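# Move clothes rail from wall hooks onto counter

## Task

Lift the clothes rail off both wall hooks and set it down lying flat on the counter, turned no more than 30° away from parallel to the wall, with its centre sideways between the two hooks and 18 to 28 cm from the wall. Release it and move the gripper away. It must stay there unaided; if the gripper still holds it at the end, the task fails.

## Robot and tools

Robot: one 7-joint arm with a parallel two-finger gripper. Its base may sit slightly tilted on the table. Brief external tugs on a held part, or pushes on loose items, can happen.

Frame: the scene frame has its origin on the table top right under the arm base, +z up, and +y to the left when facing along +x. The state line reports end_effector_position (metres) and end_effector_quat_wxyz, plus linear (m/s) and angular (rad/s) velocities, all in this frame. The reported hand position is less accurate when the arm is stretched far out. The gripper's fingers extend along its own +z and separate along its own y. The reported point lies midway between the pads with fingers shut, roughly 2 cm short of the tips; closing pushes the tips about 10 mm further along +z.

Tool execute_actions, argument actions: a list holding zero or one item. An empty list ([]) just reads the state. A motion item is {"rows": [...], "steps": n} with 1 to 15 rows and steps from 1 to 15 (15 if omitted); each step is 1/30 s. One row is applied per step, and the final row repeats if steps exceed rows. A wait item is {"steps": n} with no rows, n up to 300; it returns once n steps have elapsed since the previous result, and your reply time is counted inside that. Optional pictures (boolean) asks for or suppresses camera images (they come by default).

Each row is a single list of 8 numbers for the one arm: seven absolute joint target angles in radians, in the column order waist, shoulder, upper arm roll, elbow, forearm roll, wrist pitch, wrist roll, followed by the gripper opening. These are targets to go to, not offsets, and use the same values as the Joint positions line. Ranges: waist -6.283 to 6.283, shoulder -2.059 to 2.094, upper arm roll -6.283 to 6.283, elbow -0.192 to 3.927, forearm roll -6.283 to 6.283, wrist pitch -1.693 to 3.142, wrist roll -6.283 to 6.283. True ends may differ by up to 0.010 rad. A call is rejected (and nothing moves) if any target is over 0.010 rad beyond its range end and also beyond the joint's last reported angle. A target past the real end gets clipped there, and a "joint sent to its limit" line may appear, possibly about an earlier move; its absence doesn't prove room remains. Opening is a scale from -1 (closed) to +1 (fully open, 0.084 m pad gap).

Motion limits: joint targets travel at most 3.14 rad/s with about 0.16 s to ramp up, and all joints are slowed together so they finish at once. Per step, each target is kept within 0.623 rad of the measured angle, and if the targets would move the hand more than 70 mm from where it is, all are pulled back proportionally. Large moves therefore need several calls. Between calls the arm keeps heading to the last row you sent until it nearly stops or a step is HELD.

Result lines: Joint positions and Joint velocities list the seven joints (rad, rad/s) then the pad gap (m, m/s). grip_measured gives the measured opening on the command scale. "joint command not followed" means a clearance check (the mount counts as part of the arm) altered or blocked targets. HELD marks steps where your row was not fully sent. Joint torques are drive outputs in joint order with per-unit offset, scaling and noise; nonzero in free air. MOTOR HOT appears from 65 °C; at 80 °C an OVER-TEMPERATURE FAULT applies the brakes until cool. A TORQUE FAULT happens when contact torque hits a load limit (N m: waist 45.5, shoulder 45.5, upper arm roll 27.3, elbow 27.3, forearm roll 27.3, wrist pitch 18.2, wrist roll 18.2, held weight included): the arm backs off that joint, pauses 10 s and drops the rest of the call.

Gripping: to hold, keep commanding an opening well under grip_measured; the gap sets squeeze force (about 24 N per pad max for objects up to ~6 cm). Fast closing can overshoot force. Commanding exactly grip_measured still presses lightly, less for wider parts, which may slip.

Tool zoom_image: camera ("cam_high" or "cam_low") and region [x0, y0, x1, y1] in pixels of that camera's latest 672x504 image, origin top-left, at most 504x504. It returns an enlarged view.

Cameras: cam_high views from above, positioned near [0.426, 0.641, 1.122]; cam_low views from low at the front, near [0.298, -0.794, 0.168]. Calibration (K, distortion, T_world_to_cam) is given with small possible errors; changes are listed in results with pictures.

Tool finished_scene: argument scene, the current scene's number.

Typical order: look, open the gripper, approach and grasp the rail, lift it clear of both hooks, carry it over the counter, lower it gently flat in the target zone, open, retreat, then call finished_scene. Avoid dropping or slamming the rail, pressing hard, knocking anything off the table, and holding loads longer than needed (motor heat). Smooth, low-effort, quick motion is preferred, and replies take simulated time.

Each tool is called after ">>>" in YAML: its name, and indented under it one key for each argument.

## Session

>>> execute_actions:
  actions: []

Scene clock: 0.00 s of 4700.00 s.
end_effector_position=(+0.0318, +0.4303, +0.2285) grip_measured=+1.00 end_effector_quat_wxyz=(-0.038, +0.920, -0.344, -0.187) end_effector_velocity=(+0.000, +0.000, +0.000) end_effector_angular_velocity=(+0.000, +0.000, -0.001)
Joint positions: [ 1.384 -0.3    0.348  0.367  0.363  0.227  1.938  0.084]
Joint velocities: [ 0.     0.    -0.     0.001  0.     0.     0.    -0.   ]
Joint torques (N m, as the arm reports them, + toward a larger angle): no reading
Motor temperatures (°C, as the motors report them): [28 30 28 30 27 30 27]

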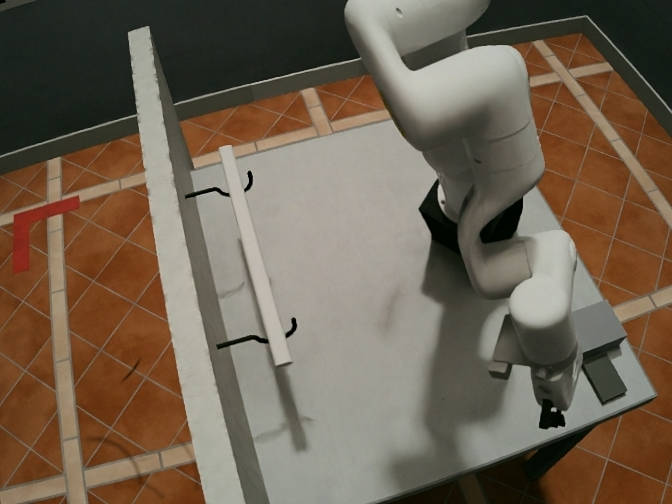

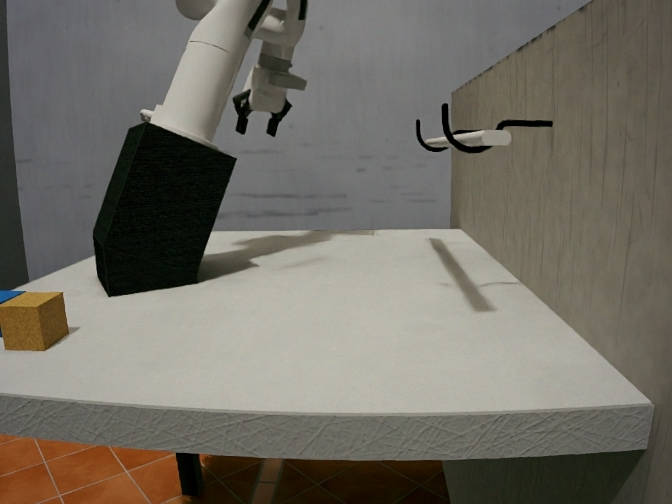

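>>> execute_actions:
  actions:
    - {"rows":[[0.05,-0.3,-0.07,0.55,0.067,0.98,1.53,1]],"steps":15}
  pictures: false

>>> execute_actions:
  actions:
    - {"steps":60}

Scene clock: 6.13 s of 4700.00 s.
end_effector_position=(+0.1791, +0.3616, +0.1860) grip_measured=+1.00 end_effector_quat_wxyz=(+0.066, +0.898, -0.414, -0.135) end_effector_velocity=(+0.315, -0.246, -0.063) end_effector_angular_velocity=(-0.578, +0.050, -0.419)
Joint positions: [ 1.066 -0.3    0.17   0.445  0.237  0.53   1.765  0.084]
Joint velocities: [-0.814 -0.    -0.341  0.149 -0.242  0.637 -0.332  0.   ]
Joint torques (N m, as the arm reports them, + toward a larger angle): [  3.96 -12.09   2.92   8.78  -0.25  -0.82  -0.75]
Motor temperatures (°C, as the motors report them): [28 31 28 31 27 30 27]
Steps of this call (steps 1 to 90: nothing new was sent; then 2.63 s passed at rest; steps 91 to 105: all 15 steps of this action). Readings (joint positions):
91: [1.384 -0.300 0.348 0.367 0.363 0.227 1.938]
92: [1.382 -0.300 0.347 0.367 0.362 0.230 1.936]
94: [1.354 -0.300 0.331 0.376 0.346 0.262 1.915]
98: [1.249 -0.300 0.261 0.405 0.302 0.362 1.853]
105: the state above

Scene clock: 16.83 s of 4700.00 s.
end_effector_position=(+0.3195, +0.1748, +0.1831) grip_measured=+1.00 end_effector_quat_wxyz=(+0.182, +0.792, -0.574, -0.099) end_effector_velocity=(-0.000, +0.000, +0.000) end_effector_angular_velocity=(-0.000, -0.000, -0.000)
Joint positions: [ 0.477 -0.3    0.085  0.517  0.128  0.831  1.603  0.084]
Joint velocities: [ 0.001 -0.     0.     0.    -0.     0.     0.002  0.   ]
Joint torques (N m, as the arm reports them, + toward a larger angle): [  0.71 -12.38  -1.84   9.51   0.07  -0.34  -0.26]
Motor temperatures (°C, as the motors report them): [28 31 28 33 27 30 27]
TORQUE FAULT: the external load on joint 3 (upper arm roll) reached its load limit, and the arm stopped for 10 seconds. The arm's remaining commands of this call were not run. Joint 3 (upper arm roll) moved back by up to 3 degrees. The arm holds there, with its grip as last carried out, and accepts commands again: back off and push less far. The arm stops again, at the same cost, whenever a joint's load reaches its limit.
The stop began at step 21 of this call (marked STOPPED below). From that step on the arm followed nothing that you had sent. Nothing is kept back now, and the robot has no last target.
Steps of this call (steps 1 to 20: the robot went on to your last target; steps 21 to 321: the stop). Readings (joint positions):
1: [1.038 -0.300 0.159 0.450 0.229 0.551 1.754]
2: [1.011 -0.300 0.148 0.454 0.222 0.571 1.743]
4: [0.955 -0.300 0.128 0.463 0.207 0.610 1.723]
8: [0.839 -0.300 0.091 0.479 0.182 0.678 1.688]
21: [0.478 -0.299 0.043 0.518 0.129 0.832 1.600] STOPPED
321: the state above

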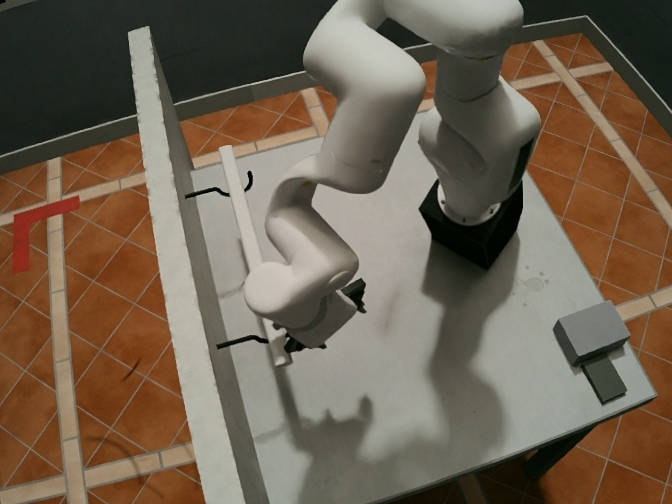

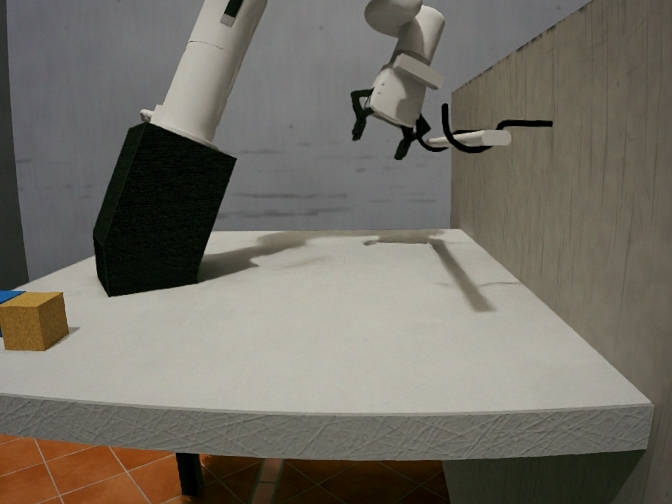

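>>> execute_actions:
  actions:
    - {"rows":[[0.48,-0.3,0.0,0.35,0.1,0.83,1.603,1]],"steps":15}

Scene clock: 19.87 s of 4700.00 s.
end_effector_position=(+0.2495, +0.1152, +0.1638) grip_measured=+1.00 end_effector_quat_wxyz=(+0.248, +0.756, -0.591, -0.134) end_effector_velocity=(-0.014, -0.010, -0.002) end_effector_angular_velocity=(-0.013, +0.023, -0.013)
Joint positions: [ 0.48  -0.3    0.002  0.355  0.101  0.83   1.603  0.084]
Joint velocities: [ 0.002 -0.002 -0.018 -0.032 -0.006 -0.002  0.    -0.   ]
Joint torques (N m, as the arm reports them, + toward a larger angle): [  0.32 -10.12  -1.4    7.8    0.1    0.08  -0.27]
Motor temperatures (°C, as the motors report them): [28 31 28 33 27 30 27]
Steps of this call (steps 1 to 76: nothing new was sent; steps 77 to 91: all 15 steps of this action). Readings (joint positions):
77: [0.477 -0.300 0.085 0.517 0.128 0.831 1.603]
78: [0.477 -0.300 0.084 0.516 0.128 0.831 1.603]
80: [0.478 -0.302 0.069 0.490 0.122 0.829 1.603]
84: [0.479 -0.299 0.020 0.387 0.107 0.832 1.603]
91: the state above

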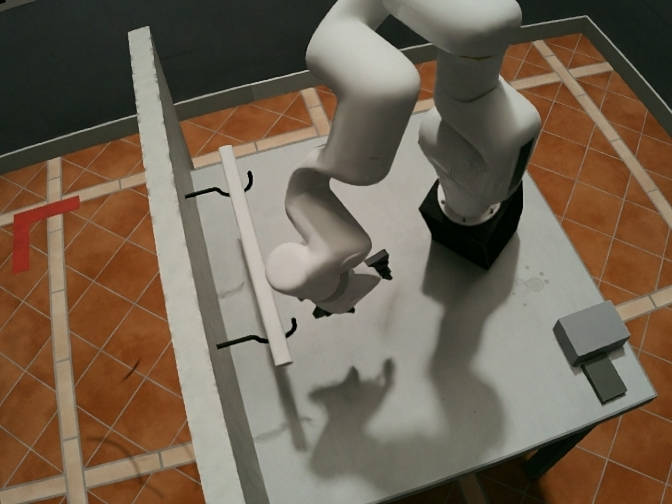

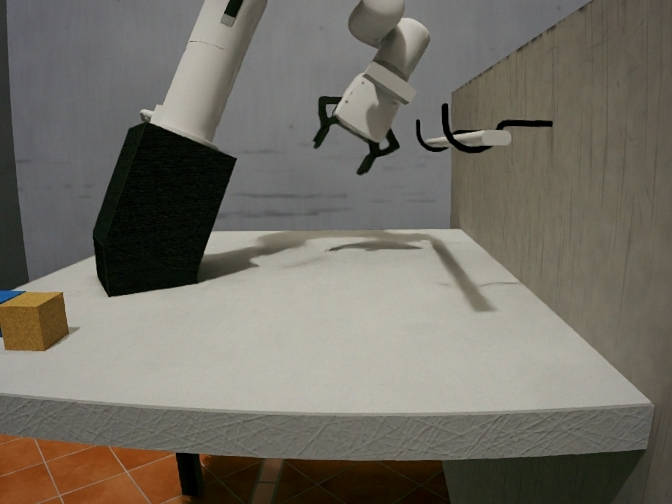

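Rotate to center and raise.

>>> execute_actions:
  actions:
    - {"rows":[[0.05,-0.55,-0.07,0.35,0.067,0.83,1.53,1]],"steps":15}

Scene clock: 22.87 s of 4700.00 s.
end_effector_position=(+0.3292, +0.0131, +0.2302) grip_measured=+1.00 end_effector_quat_wxyz=(-0.157, -0.665, +0.730, +0.036) end_effector_velocity=(+0.065, -0.134, +0.103) end_effector_angular_velocity=(-0.125, -0.377, -0.319)
Joint positions: [ 0.091 -0.527 -0.066  0.351  0.07   0.83   1.537  0.084]
Joint velocities: [-0.457 -0.27  -0.073  0.009 -0.035 -0.002 -0.078 -0.   ]
Joint torques (N m, as the arm reports them, + toward a larger angle): [ 5.86 -3.58 -0.12  9.29 -0.09 -0.23  0.04]
Motor temperatures (°C, as the motors report them): [28 31 28 33 27 30 27]
Steps of this call (steps 1 to 15: the robot went on to your last target; steps 16 to 75: nothing new was sent; steps 76 to 90: all 15 steps of this action). Readings (joint positions):
76: [0.480 -0.300 -0.000 0.350 0.100 0.830 1.603]
77: [0.478 -0.301 0.000 0.350 0.100 0.830 1.603]
79: [0.447 -0.318 -0.002 0.348 0.097 0.831 1.597]
83: [0.307 -0.401 -0.029 0.351 0.087 0.830 1.574]
90: the state above

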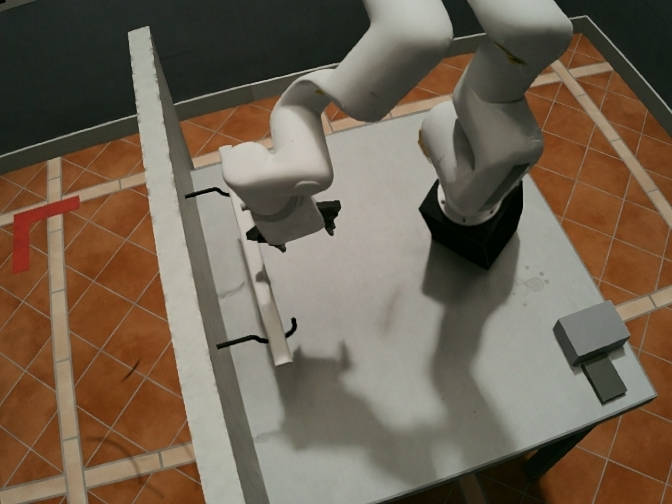

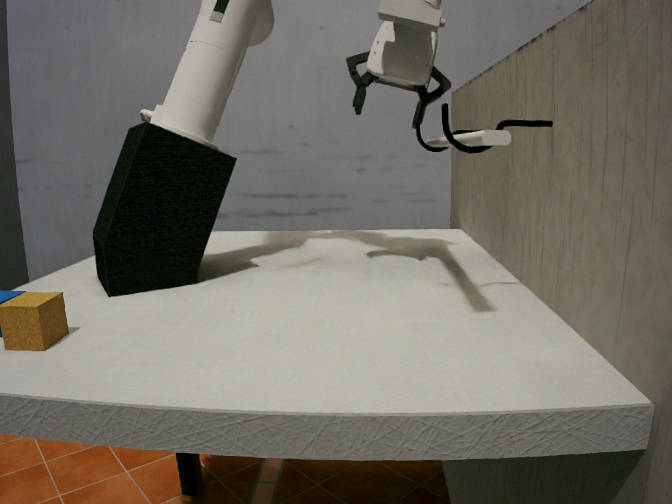

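Raise further.

>>> execute_actions:
  actions:
    - {"rows":[[0.05,-0.75,-0.07,0.35,0.067,1.0,1.53,1]],"steps":15}

Scene clock: 25.37 s of 4700.00 s.
end_effector_position=(+0.3264, +0.0180, +0.2812) grip_measured=+1.00 end_effector_quat_wxyz=(-0.133, -0.663, +0.737, +0.021) end_effector_velocity=(-0.003, +0.003, +0.008) end_effector_angular_velocity=(+0.003, -0.000, -0.000)
Joint positions: [ 0.05  -0.745 -0.07   0.349  0.067  0.996  1.53   0.084]
Joint velocities: [-0.001 -0.035  0.001  0.002  0.     0.036  0.003  0.   ]
Joint torques (N m, as the arm reports them, + toward a larger angle): [ 0.06 -6.23 -3.41 12.59 -0.28 -0.77 -0.35]
Motor temperatures (°C, as the motors report them): [28 31 28 34 27 30 27]
Steps of this call (steps 1 to 30: the robot went on to your last target; steps 31 to 60: nothing new was sent; steps 61 to 75: all 15 steps of this action). Readings (joint positions):
61: [0.050 -0.550 -0.070 0.350 0.067 0.830 1.530]
62: [0.050 -0.552 -0.070 0.350 0.067 0.832 1.530]
64: [0.050 -0.581 -0.070 0.348 0.067 0.861 1.530]
68: [0.050 -0.707 -0.070 0.353 0.067 0.959 1.530]
75: the state above

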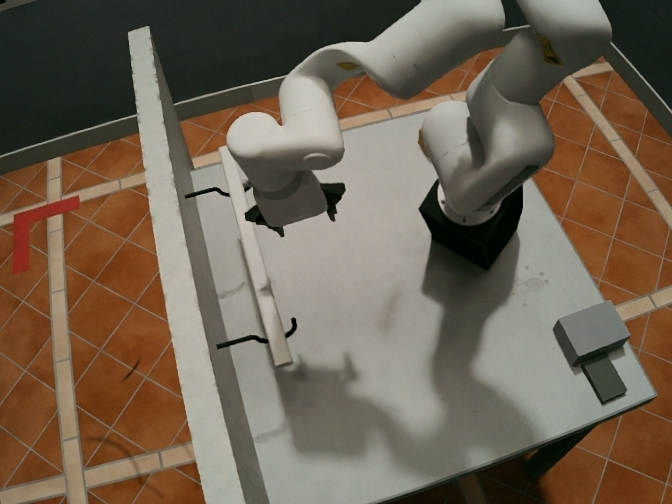

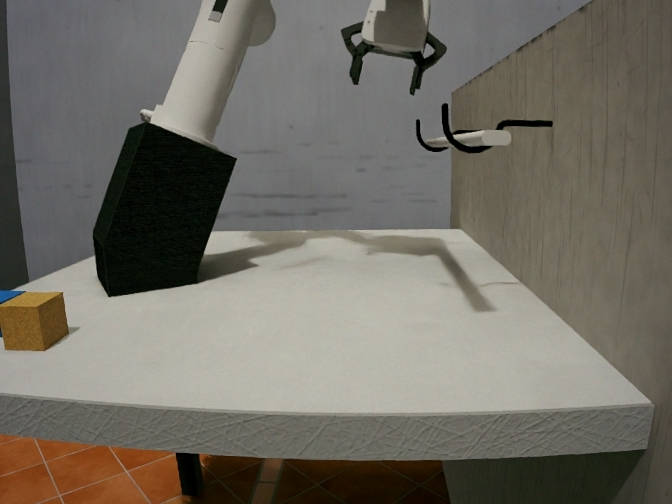

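>>> execute_actions:
  actions:
    - {"rows":[[-0.05,-0.75,-0.07,0.55,0.067,1.15,1.43,1]],"steps":15}

Scene clock: 31.67 s of 4700.00 s.
end_effector_position=(+0.3685, +0.0024, +0.3505) grip_measured=+1.00 end_effector_quat_wxyz=(+0.118, +0.671, -0.732, +0.003) end_effector_velocity=(+0.006, -0.003, +0.014) end_effector_angular_velocity=(-0.003, -0.003, +0.008)
Joint positions: [-0.048 -0.75  -0.07   0.544  0.067  1.147  1.432  0.084]
Joint velocities: [-0.021  0.003  0.002  0.041  0.     0.036 -0.025  0.   ]
Joint torques (N m, as the arm reports them, + toward a larger angle): [-0.21 -6.59 -4.56 14.33 -0.24 -1.08 -0.4 ]
Motor temperatures (°C, as the motors report them): [28 31 28 35 27 30 27]
Steps of this call (steps 1 to 15: the robot went on to your last target; steps 16 to 90: nothing new was sent; then 2.80 s passed at rest; steps 91 to 105: all 15 steps of this action). Readings (joint positions):
91: [0.050 -0.750 -0.070 0.350 0.067 1.000 1.530]
92: [0.049 -0.750 -0.070 0.352 0.067 1.002 1.529]
94: [0.034 -0.749 -0.069 0.379 0.067 1.028 1.512]
98: [-0.025 -0.751 -0.071 0.505 0.067 1.110 1.456]
105: the state above

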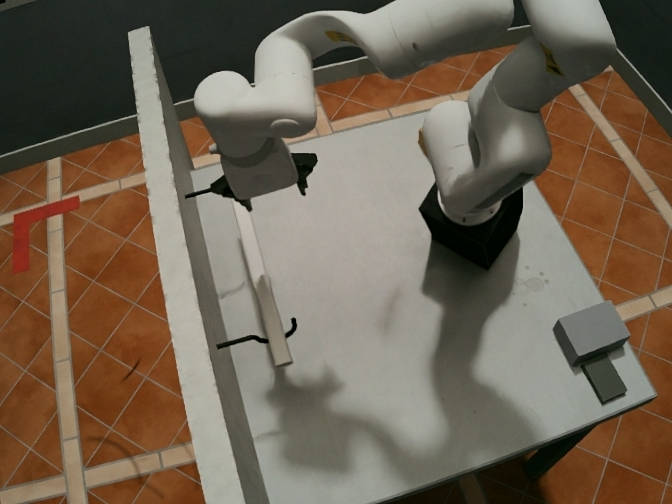

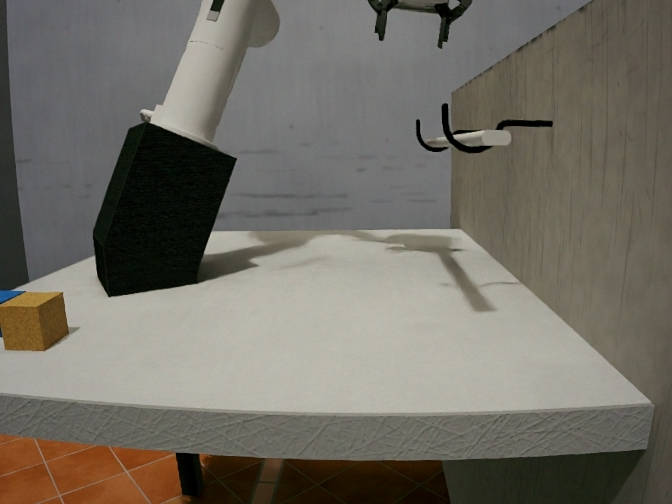

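>>> execute_actions:
  actions:
    - {"rows":[[-0.05,-0.5,-0.07,0.62,0.067,1.15,1.43,1]],"steps":15}

Scene clock: 35.70 s of 4700.00 s.
end_effector_position=(+0.3679, -0.0136, +0.3080) grip_measured=+1.00 end_effector_quat_wxyz=(-0.173, -0.652, +0.736, +0.060) end_effector_velocity=(+0.003, -0.003, -0.006) end_effector_angular_velocity=(+0.001, +0.023, -0.008)
Joint positions: [-0.05  -0.507 -0.07   0.619  0.067  1.15   1.43   0.084]
Joint velocities: [ 0.     0.046 -0.     0.022  0.    -0.     0.001 -0.   ]
Joint torques (N m, as the arm reports them, + toward a larger angle): [ -1.83 -10.64  -5.35  13.05  -0.38  -0.53  -0.15]
Motor temperatures (°C, as the motors report them): [28 31 28 37 27 30 27]
Steps of this call (steps 1 to 15: the robot went on to your last target; steps 16 to 90: nothing new was sent; then 0.53 s passed at rest; steps 91 to 105: all 15 steps of this action). Readings (joint positions):
91: [-0.050 -0.750 -0.070 0.550 0.067 1.150 1.430]
92: [-0.050 -0.748 -0.070 0.551 0.067 1.150 1.430]
94: [-0.050 -0.719 -0.070 0.562 0.067 1.150 1.430]
98: [-0.050 -0.564 -0.070 0.600 0.067 1.150 1.430]
105: the state above

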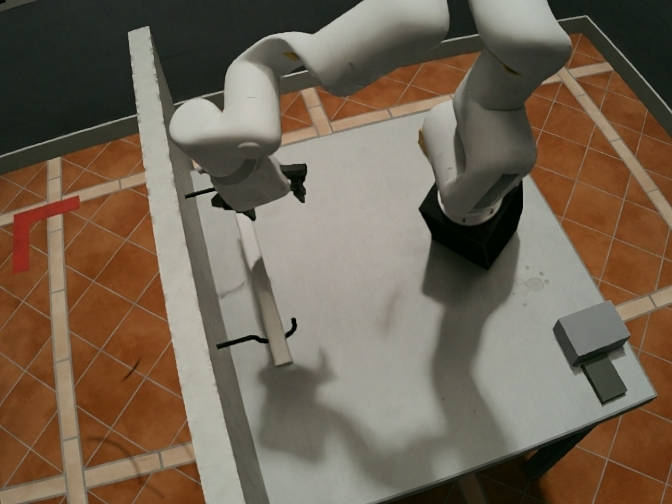

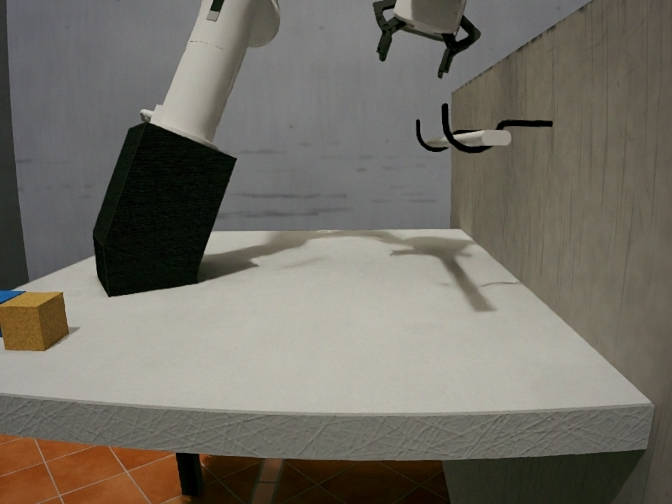

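>>> execute_actions:
  actions:
    - {"rows":[[-0.05,-0.42,-0.07,0.62,0.067,1.0,1.43,1]],"steps":15}

Scene clock: 38.30 s of 4700.00 s.
end_effector_position=(+0.3925, -0.0279, +0.2851) grip_measured=+1.00 end_effector_quat_wxyz=(-0.159, -0.654, +0.739, +0.030) end_effector_velocity=(+0.004, -0.002, -0.004) end_effector_angular_velocity=(-0.004, -0.012, +0.004)
Joint positions: [-0.05  -0.422 -0.07   0.62   0.067  1.003  1.43   0.084]
Joint velocities: [-0.001  0.012  0.001 -0.001 -0.    -0.027 -0.002 -0.   ]
Joint torques (N m, as the arm reports them, + toward a larger angle): [ -2.68 -10.26  -5.8   12.44  -0.15  -0.72  -0.36]
Motor temperatures (°C, as the motors report them): [28 31 28 37 27 30 27]
Steps of this call (steps 1 to 15: the robot went on to your last target; steps 16 to 63: nothing new was sent; steps 64 to 78: all 15 steps of this action). Readings (joint positions):
64: [-0.050 -0.500 -0.070 0.620 0.067 1.150 1.430]
65: [-0.050 -0.499 -0.070 0.620 0.067 1.148 1.430]
67: [-0.050 -0.484 -0.070 0.621 0.067 1.115 1.430]
71: [-0.050 -0.434 -0.070 0.619 0.067 1.030 1.430]
78: the state above

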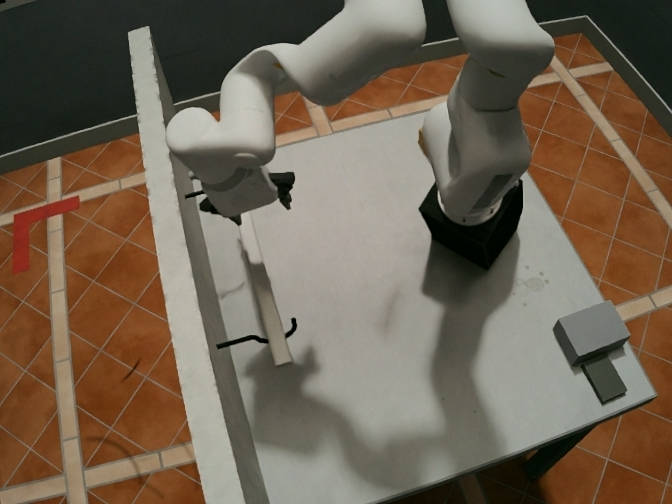

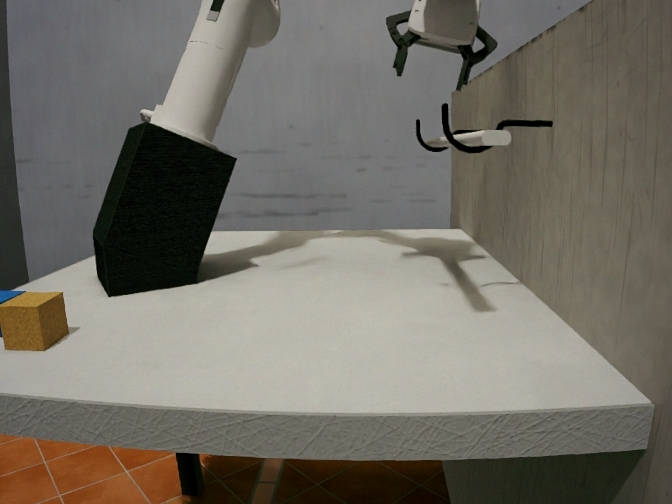

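>>> execute_actions:
  actions:
    - {"rows":[[-0.05,-0.28,-0.07,0.62,0.067,0.91,1.43,1]],"steps":15}

Scene clock: 41.87 s of 4700.00 s.
end_effector_position=(+0.3889, -0.0426, +0.2445) grip_measured=+1.00 end_effector_quat_wxyz=(-0.177, -0.647, +0.741, +0.044) end_effector_velocity=(-0.002, -0.002, -0.007) end_effector_angular_velocity=(-0.000, +0.009, -0.002)
Joint positions: [-0.05  -0.283 -0.07   0.621  0.067  0.912  1.43   0.084]
Joint velocities: [-0.     0.021 -0.    -0.003 -0.    -0.015 -0.002 -0.   ]
Joint torques (N m, as the arm reports them, + toward a larger angle): [ -2.8  -11.93  -5.95  11.39  -0.2   -0.54  -0.48]
Motor temperatures (°C, as the motors report them): [28 31 28 37 27 30 27]
Steps of this call (steps 1 to 15: the robot went on to your last target; steps 16 to 90: nothing new was sent; then 0.07 s passed at rest; steps 91 to 105: all 15 steps of this action). Readings (joint positions):
91: [-0.050 -0.420 -0.070 0.620 0.067 1.000 1.430]
92: [-0.050 -0.418 -0.070 0.620 0.067 0.998 1.430]
94: [-0.050 -0.390 -0.070 0.623 0.067 0.977 1.430]
98: [-0.050 -0.302 -0.070 0.616 0.067 0.928 1.430]
105: the state above

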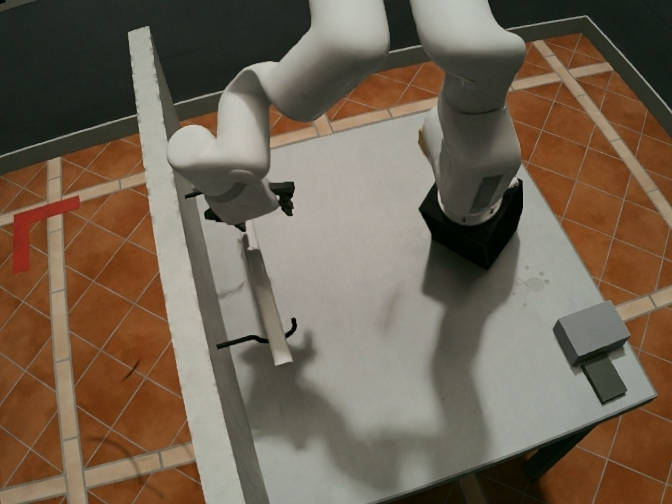

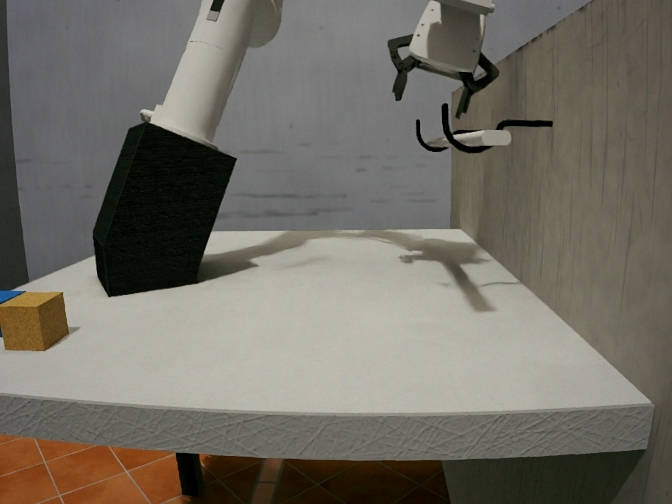

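>>> execute_actions:
  actions:
    - {"rows":[[0.08,-0.28,-0.07,0.62,0.067,0.91,1.56,1]],"steps":15}

Scene clock: 53.27 s of 4700.00 s.
end_effector_position=(+0.3919, +0.0009, +0.2310) grip_measured=+1.00 end_effector_quat_wxyz=(-0.181, -0.645, +0.741, +0.048) end_effector_velocity=(+0.000, +0.007, -0.002) end_effector_angular_velocity=(-0.001, +0.001, -0.003)
Joint positions: [ 0.077 -0.28  -0.071  0.62   0.067  0.91   1.558  0.084]
Joint velocities: [ 0.02   0.     0.     0.    -0.     0.     0.023 -0.   ]
Joint torques (N m, as the arm reports them, + toward a larger angle): [ -2.13 -12.14  -5.31  11.04  -0.18  -0.57  -0.41]
Motor temperatures (°C, as the motors report them): [28 32 28 38 27 30 27]
Steps of this call (steps 1 to 15: the robot went on to your last target; steps 16 to 90: nothing new was sent; then 7.90 s passed at rest; steps 91 to 105: all 15 steps of this action). Readings (joint positions):
91: [-0.050 -0.280 -0.070 0.620 0.067 0.910 1.430]
92: [-0.048 -0.280 -0.071 0.620 0.067 0.910 1.433]
94: [-0.019 -0.280 -0.074 0.620 0.067 0.910 1.465]
98: [0.059 -0.280 -0.066 0.620 0.067 0.910 1.536]
105: the state above

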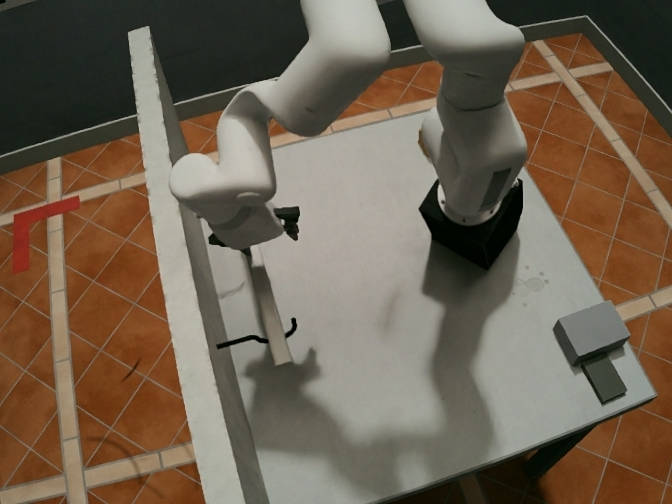

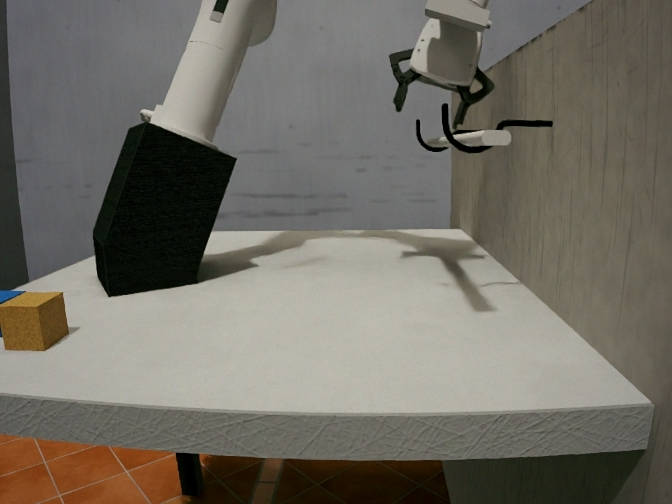

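>>> execute_actions:
  actions:
    - {"rows":[[0.08,-0.17,-0.07,0.62,0.067,0.84,1.56,1]],"steps":15}

>>> zoom_image:
  camera: "cam_low"
  region: [360,30,580,200]

Scene clock: 57.53 s of 4700.00 s.
end_effector_position=(+0.3955, -0.0084, +0.2019) grip_measured=+1.00 end_effector_quat_wxyz=(-0.190, -0.642, +0.741, +0.049) end_effector_velocity=(+0.000, -0.001, -0.008) end_effector_angular_velocity=(-0.001, +0.006, +0.003)
Joint positions: [ 0.08  -0.172 -0.07   0.636  0.067  0.832  1.56   0.084]
Joint velocities: [ 0.002  0.027  0.002  0.004  0.001 -0.018 -0.002  0.   ]
Joint torques (N m, as the arm reports them, + toward a larger angle): [-2.76 -5.1  -5.46 -4.86 -0.02  5.77 -0.09]
Motor temperatures (°C, as the motors report them): [28 32 28 37 27 30 27]
Steps of this call (steps 1 to 15: the robot went on to your last target; steps 16 to 90: nothing new was sent; then 0.77 s passed at rest; steps 91 to 105: all 15 steps of this action). Readings (joint positions):
91: [0.080 -0.280 -0.070 0.620 0.067 0.910 1.560]
92: [0.080 -0.278 -0.070 0.620 0.067 0.908 1.560]
94: [0.080 -0.251 -0.070 0.623 0.067 0.888 1.560]
98: [0.080 -0.196 -0.071 0.636 0.067 0.848 1.560]
105: the state above

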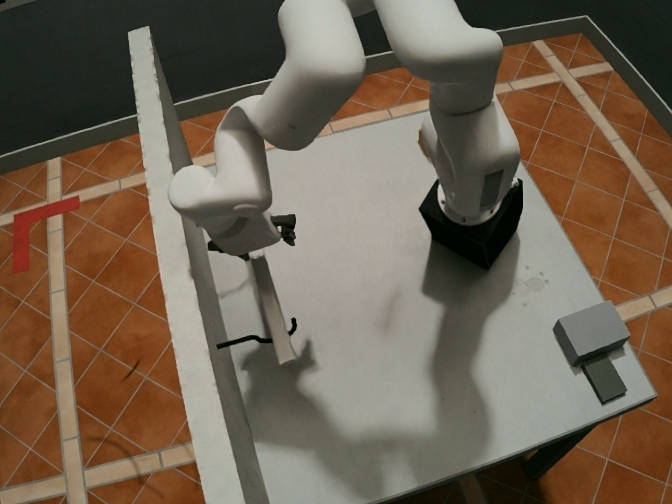

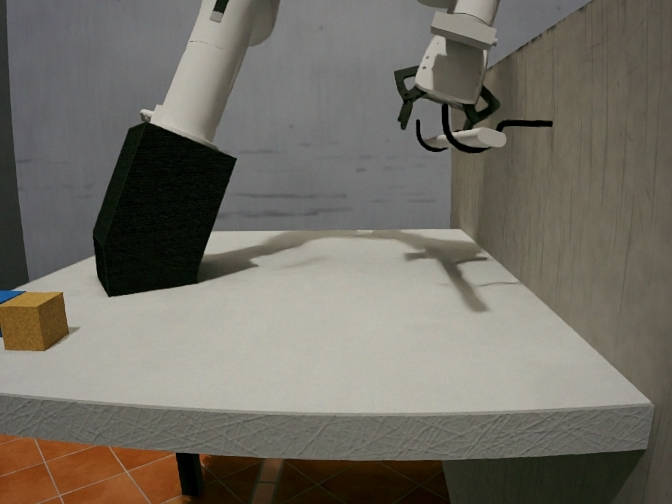

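Region (360, 30, 580, 200) of cam_low's 672x504 image, scaled by 2.291, with more detail than that image has; it fills the top 389 rows of this view, and the rest is white.

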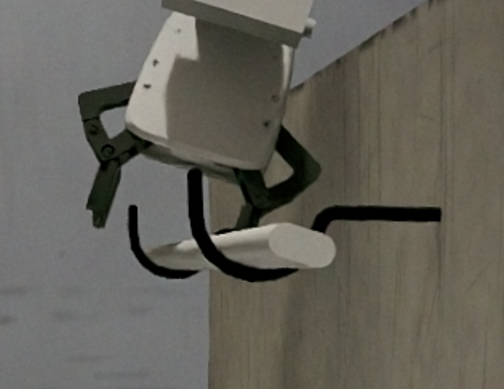

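>>> execute_actions:
  actions:
    - {"rows":[[0.08,-0.22,-0.07,0.64,0.067,0.86,1.56,1]],"steps":8}
  pictures: false

>>> execute_actions:
  actions:
    - {"rows":[[0.08,-0.22,-0.07,0.68,0.067,0.80,1.56,1]],"steps":15}

Scene clock: 62.50 s of 4700.00 s.
end_effector_position=(+0.3985, -0.0044, +0.2149) grip_measured=+1.00 end_effector_quat_wxyz=(-0.183, -0.644, +0.741, +0.045) end_effector_velocity=(+0.018, +0.008, +0.021) end_effector_angular_velocity=(+0.004, -0.051, +0.021)
Joint positions: [ 0.08  -0.215 -0.07   0.636  0.067  0.86   1.56   0.084]
Joint velocities: [ 0.003 -0.055  0.005  0.021  0.     0.021 -0.    -0.   ]
Joint torques (N m, as the arm reports them, + toward a larger angle): [ -2.83 -11.24  -5.37   9.62  -0.15  -0.28  -0.43]
Motor temperatures (°C, as the motors report them): [28 32 28 36 27 30 27]
Steps of this call (steps 1 to 30: the robot went on to your last target; steps 31 to 100: nothing new was sent; then 1.37 s passed at rest; steps 101 to 108: all 8 steps of this action). Readings (joint positions):
101: [0.080 -0.170 -0.070 0.620 0.067 0.840 1.560]
102: [0.080 -0.172 -0.070 0.620 0.067 0.841 1.560]
104: [0.080 -0.191 -0.071 0.625 0.067 0.851 1.560]
108: the state above

Scene clock: 63.00 s of 4700.00 s.
end_effector_position=(+0.4291, -0.0042, +0.2242) grip_measured=+0.99 end_effector_quat_wxyz=(-0.155, -0.652, +0.742, +0.014) end_effector_velocity=(-0.000, +0.001, +0.000) end_effector_angular_velocity=(+0.001, +0.002, +0.003)
Joint positions: [ 0.08  -0.219 -0.07   0.668  0.067  0.81   1.56   0.084]
Joint velocities: [-0.     0.     0.001  0.002  0.     0.003 -0.003 -0.   ]
Joint torques (N m, as the arm reports them, + toward a larger angle): [ -3.31 -14.62  -5.7   24.3    0.18  -7.02  -0.23]
Motor temperatures (°C, as the motors report them): [28 32 28 37 27 30 27]
Steps of this call (steps 1 to 15: all 15 steps of this action). Readings (joint positions):
1: [0.080 -0.216 -0.070 0.637 0.067 0.860 1.560]
2: [0.080 -0.217 -0.070 0.638 0.067 0.858 1.560]
4: [0.080 -0.217 -0.070 0.651 0.067 0.836 1.560]
8: [0.080 -0.219 -0.070 0.668 0.067 0.813 1.560]
15: the state above

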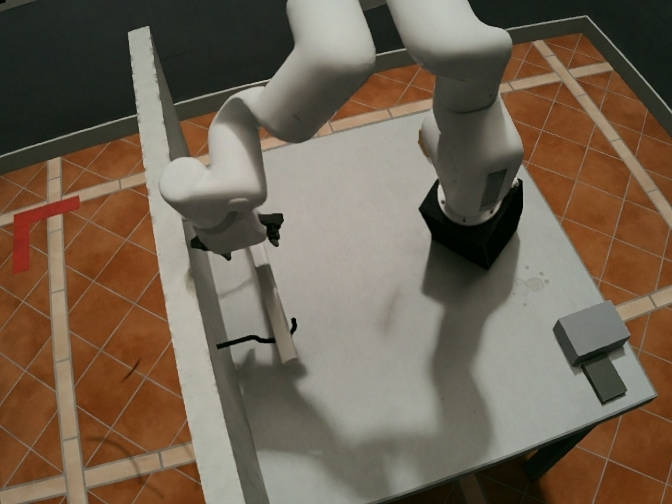

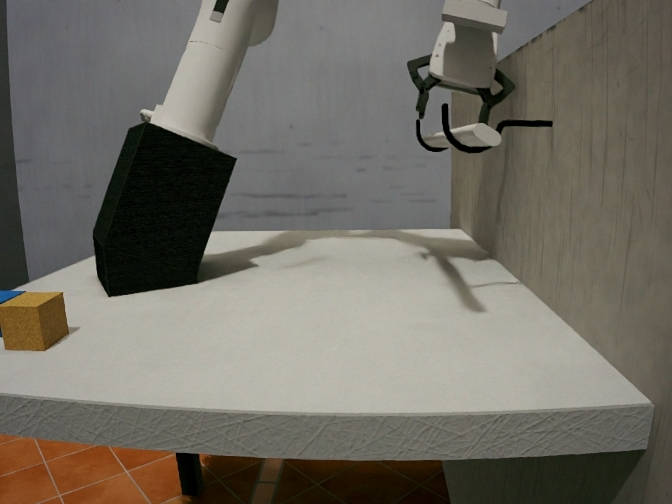

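>>> execute_actions:
  actions:
    - {"rows":[[0.08,-0.22,-0.07,0.65,0.067,0.835,1.56,1]],"steps":10}
  pictures: false

>>> execute_actions:
  actions:
    - {"rows":[[0.08,-0.14,-0.07,0.65,0.067,0.785,1.56,1]],"steps":15}

>>> zoom_image:
  camera: "cam_low"
  region: [360,30,580,200]

Scene clock: 67.97 s of 4700.00 s.
end_effector_position=(+0.4184, -0.0038, +0.2216) grip_measured=+1.00 end_effector_quat_wxyz=(-0.164, -0.650, +0.742, +0.025) end_effector_velocity=(-0.043, -0.002, -0.018) end_effector_angular_velocity=(+0.007, +0.108, -0.025)
Joint positions: [ 0.08  -0.221 -0.07   0.657  0.067  0.83   1.56   0.084]
Joint velocities: [-0.     0.012 -0.    -0.057 -0.001  0.043 -0.001  0.   ]
Joint torques (N m, as the arm reports them, + toward a larger angle): [ -2.88 -13.51  -5.76  11.62  -0.04  -0.6   -0.25]
Motor temperatures (°C, as the motors report them): [28 32 28 44 27 33 27]
Steps of this call (steps 1 to 15: the robot went on to your last target; steps 16 to 90: nothing new was sent; then 1.63 s passed at rest; steps 91 to 100: all 10 steps of this action). Readings (joint positions):
91: [0.080 -0.220 -0.070 0.668 0.067 0.809 1.560]
92: [0.080 -0.220 -0.070 0.667 0.067 0.811 1.560]
94: [0.080 -0.221 -0.070 0.666 0.067 0.817 1.560]
98: [0.080 -0.222 -0.070 0.661 0.067 0.826 1.560]
100: the state above

Scene clock: 68.47 s of 4700.00 s.
end_effector_position=(+0.4074, -0.0120, +0.1953) grip_measured=+1.00 end_effector_quat_wxyz=(-0.181, -0.645, +0.742, +0.037) end_effector_velocity=(-0.004, -0.001, -0.005) end_effector_angular_velocity=(-0.001, +0.010, -0.004)
Joint positions: [ 0.08  -0.142 -0.07   0.651  0.067  0.786  1.56   0.084]
Joint velocities: [ 0.     0.011  0.    -0.005  0.    -0.005  0.002 -0.   ]
Joint torques (N m, as the arm reports them, + toward a larger angle): [ -3.29 -13.96  -5.8   10.4    0.03  -0.63  -0.22]
Motor temperatures (°C, as the motors report them): [28 32 28 44 27 33 27]
Steps of this call (steps 1 to 15: all 15 steps of this action). Readings (joint positions):
1: [0.080 -0.221 -0.070 0.655 0.067 0.831 1.560]
2: [0.080 -0.219 -0.070 0.654 0.067 0.830 1.560]
4: [0.080 -0.195 -0.070 0.655 0.067 0.814 1.560]
8: [0.080 -0.149 -0.070 0.648 0.067 0.793 1.560]
15: the state above

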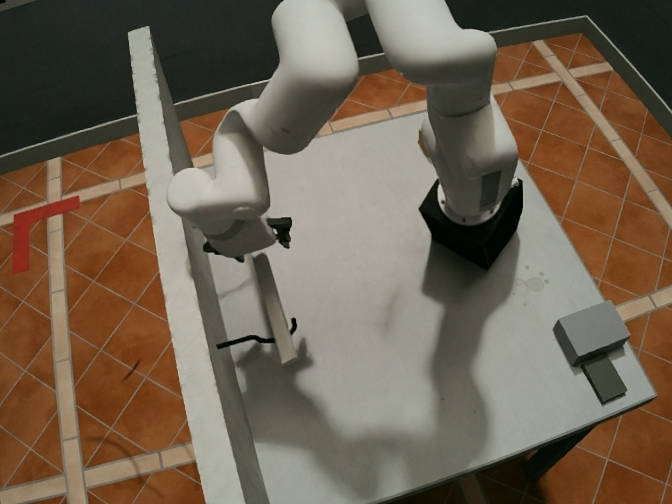

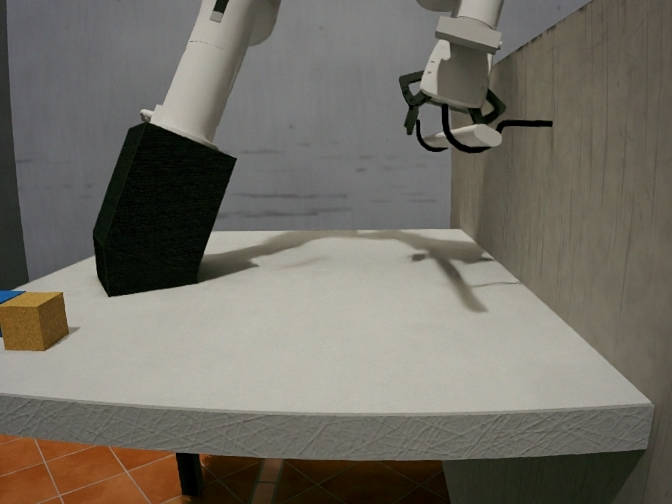

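Region (360, 30, 580, 200) of cam_low's 672x504 image, scaled by 2.291, with more detail than that image has; it fills the top 389 rows of this view, and the rest is white.

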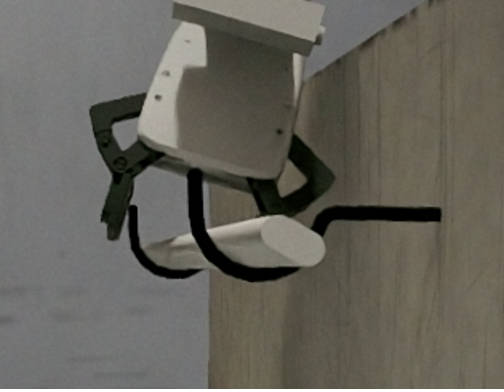

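Right finger is now behind the rail. Go a little lower and close.

>>> execute_actions:
  actions:
    - {"rows":[[0.08,-0.10,-0.07,0.65,0.067,0.76,1.56,1]],"steps":10}
  pictures: false

>>> execute_actions:
  actions:
    - {"rows":[[0.08,-0.10,-0.07,0.65,0.067,0.76,1.56,-1]],"steps":15}

Scene clock: 74.53 s of 4700.00 s.
end_effector_position=(+0.4027, -0.0159, +0.1829) grip_measured=+1.00 end_effector_quat_wxyz=(-0.188, -0.642, +0.742, +0.041) end_effector_velocity=(+0.009, -0.002, -0.001) end_effector_angular_velocity=(-0.004, -0.020, +0.001)
Joint positions: [ 0.08  -0.102 -0.07   0.65   0.067  0.762  1.56   0.084]
Joint velocities: [-0.     0.013 -0.001  0.015  0.    -0.019  0.002  0.   ]
Joint torques (N m, as the arm reports them, + toward a larger angle): [ -3.57 -14.11  -5.76   9.65  -0.11  -0.47  -0.26]
Motor temperatures (°C, as the motors report them): [28 32 29 42 27 32 27]
Steps of this call (steps 1 to 15: the robot went on to your last target; steps 16 to 90: nothing new was sent; then 2.73 s passed at rest; steps 91 to 100: all 10 steps of this action). Readings (joint positions):
91: [0.080 -0.140 -0.070 0.650 0.067 0.785 1.560]
92: [0.080 -0.138 -0.070 0.650 0.067 0.783 1.560]
94: [0.080 -0.122 -0.070 0.652 0.067 0.772 1.560]
98: [0.080 -0.104 -0.070 0.649 0.067 0.763 1.560]
100: the state above

Scene clock: 75.03 s of 4700.00 s.
end_effector_position=(+0.4076, -0.0160, +0.1841) grip_measured=-0.28 end_effector_quat_wxyz=(-0.184, -0.644, +0.742, +0.037) end_effector_velocity=(-0.004, +0.000, -0.002) end_effector_angular_velocity=(+0.000, +0.008, -0.007)
Joint positions: [ 0.08  -0.102 -0.07   0.656  0.067  0.756  1.559  0.032]
Joint velocities: [-0.     0.001  0.    -0.006  0.001  0.003  0.003  0.   ]
Joint torques (N m, as the arm reports them, + toward a larger angle): [ -3.58 -10.36  -5.92  -0.31   0.42   4.41   0.37]
Motor temperatures (°C, as the motors report them): [28 32 29 41 27 32 27]
Steps of this call (steps 1 to 15: all 15 steps of this action). Readings (joint positions):
1: [0.080 -0.102 -0.070 0.650 0.067 0.761 1.560]
2: [0.080 -0.101 -0.070 0.650 0.067 0.761 1.560]
4: [0.080 -0.101 -0.070 0.650 0.067 0.760 1.560]
8: [0.080 -0.101 -0.070 0.656 0.067 0.756 1.560]
15: the state above

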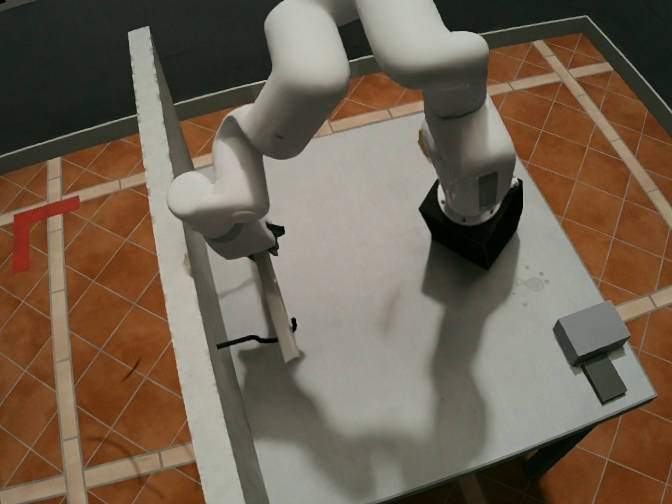

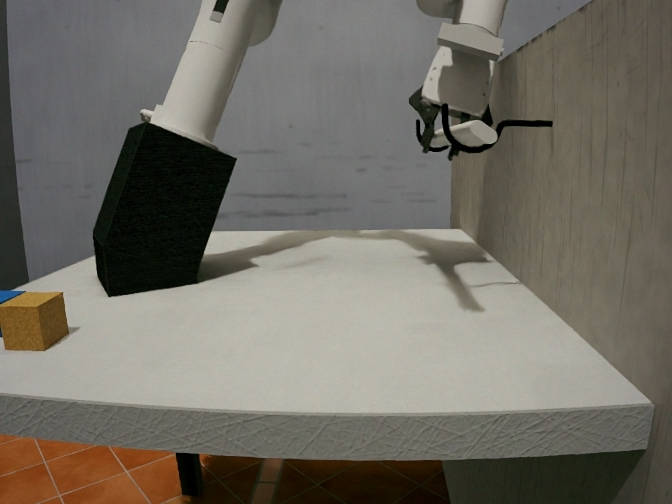

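Gripped flat (32 mm). Lift ~8 cm.

>>> execute_actions:
  actions:
    - {"rows":[[0.08,-0.32,-0.07,0.62,0.067,0.93,1.56,-1]],"steps":15}

Scene clock: 79.90 s of 4700.00 s.
end_effector_position=(+0.4005, +0.0046, +0.2423) grip_measured=-0.46 end_effector_quat_wxyz=(-0.169, -0.649, +0.741, +0.037) end_effector_velocity=(-0.011, +0.005, +0.015) end_effector_angular_velocity=(+0.009, +0.022, -0.007)
Joint positions: [ 0.08  -0.315 -0.071  0.624  0.067  0.914  1.56   0.024]
Joint velocities: [-0.001 -0.058 -0.003 -0.009  0.     0.072 -0.001  0.001]
Joint torques (N m, as the arm reports them, + toward a larger angle): [ 0.99 -9.67 -1.85  1.16  1.68  5.42  0.37]
Motor temperatures (°C, as the motors report them): [28 32 29 39 27 33 27]
Steps of this call (steps 1 to 15: the robot went on to your last target; steps 16 to 90: nothing new was sent; then 1.37 s passed at rest; steps 91 to 105: all 15 steps of this action). Readings (joint positions):
91: [0.080 -0.100 -0.070 0.655 0.067 0.754 1.560]
92: [0.080 -0.102 -0.070 0.655 0.067 0.755 1.560]
94: [0.080 -0.130 -0.071 0.649 0.067 0.779 1.560]
98: [0.079 -0.269 -0.072 0.630 0.067 0.879 1.561]
105: the state above

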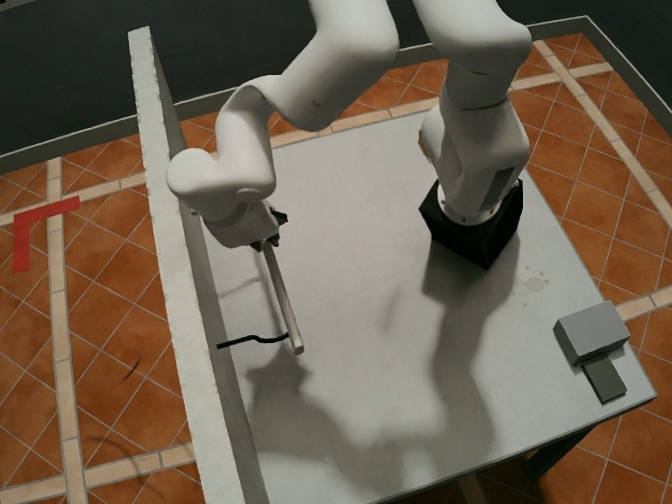

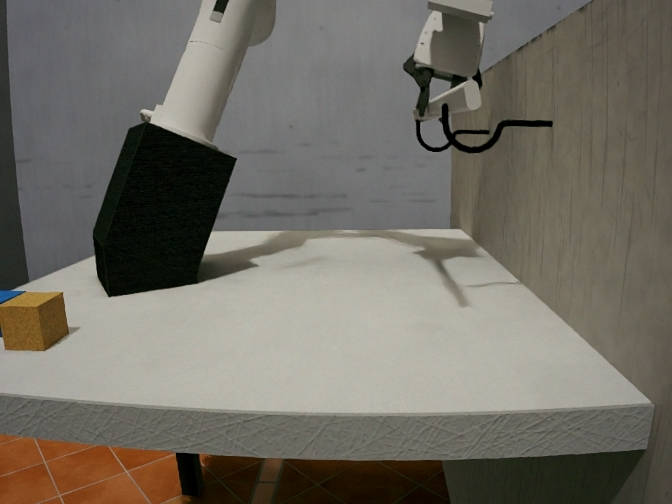

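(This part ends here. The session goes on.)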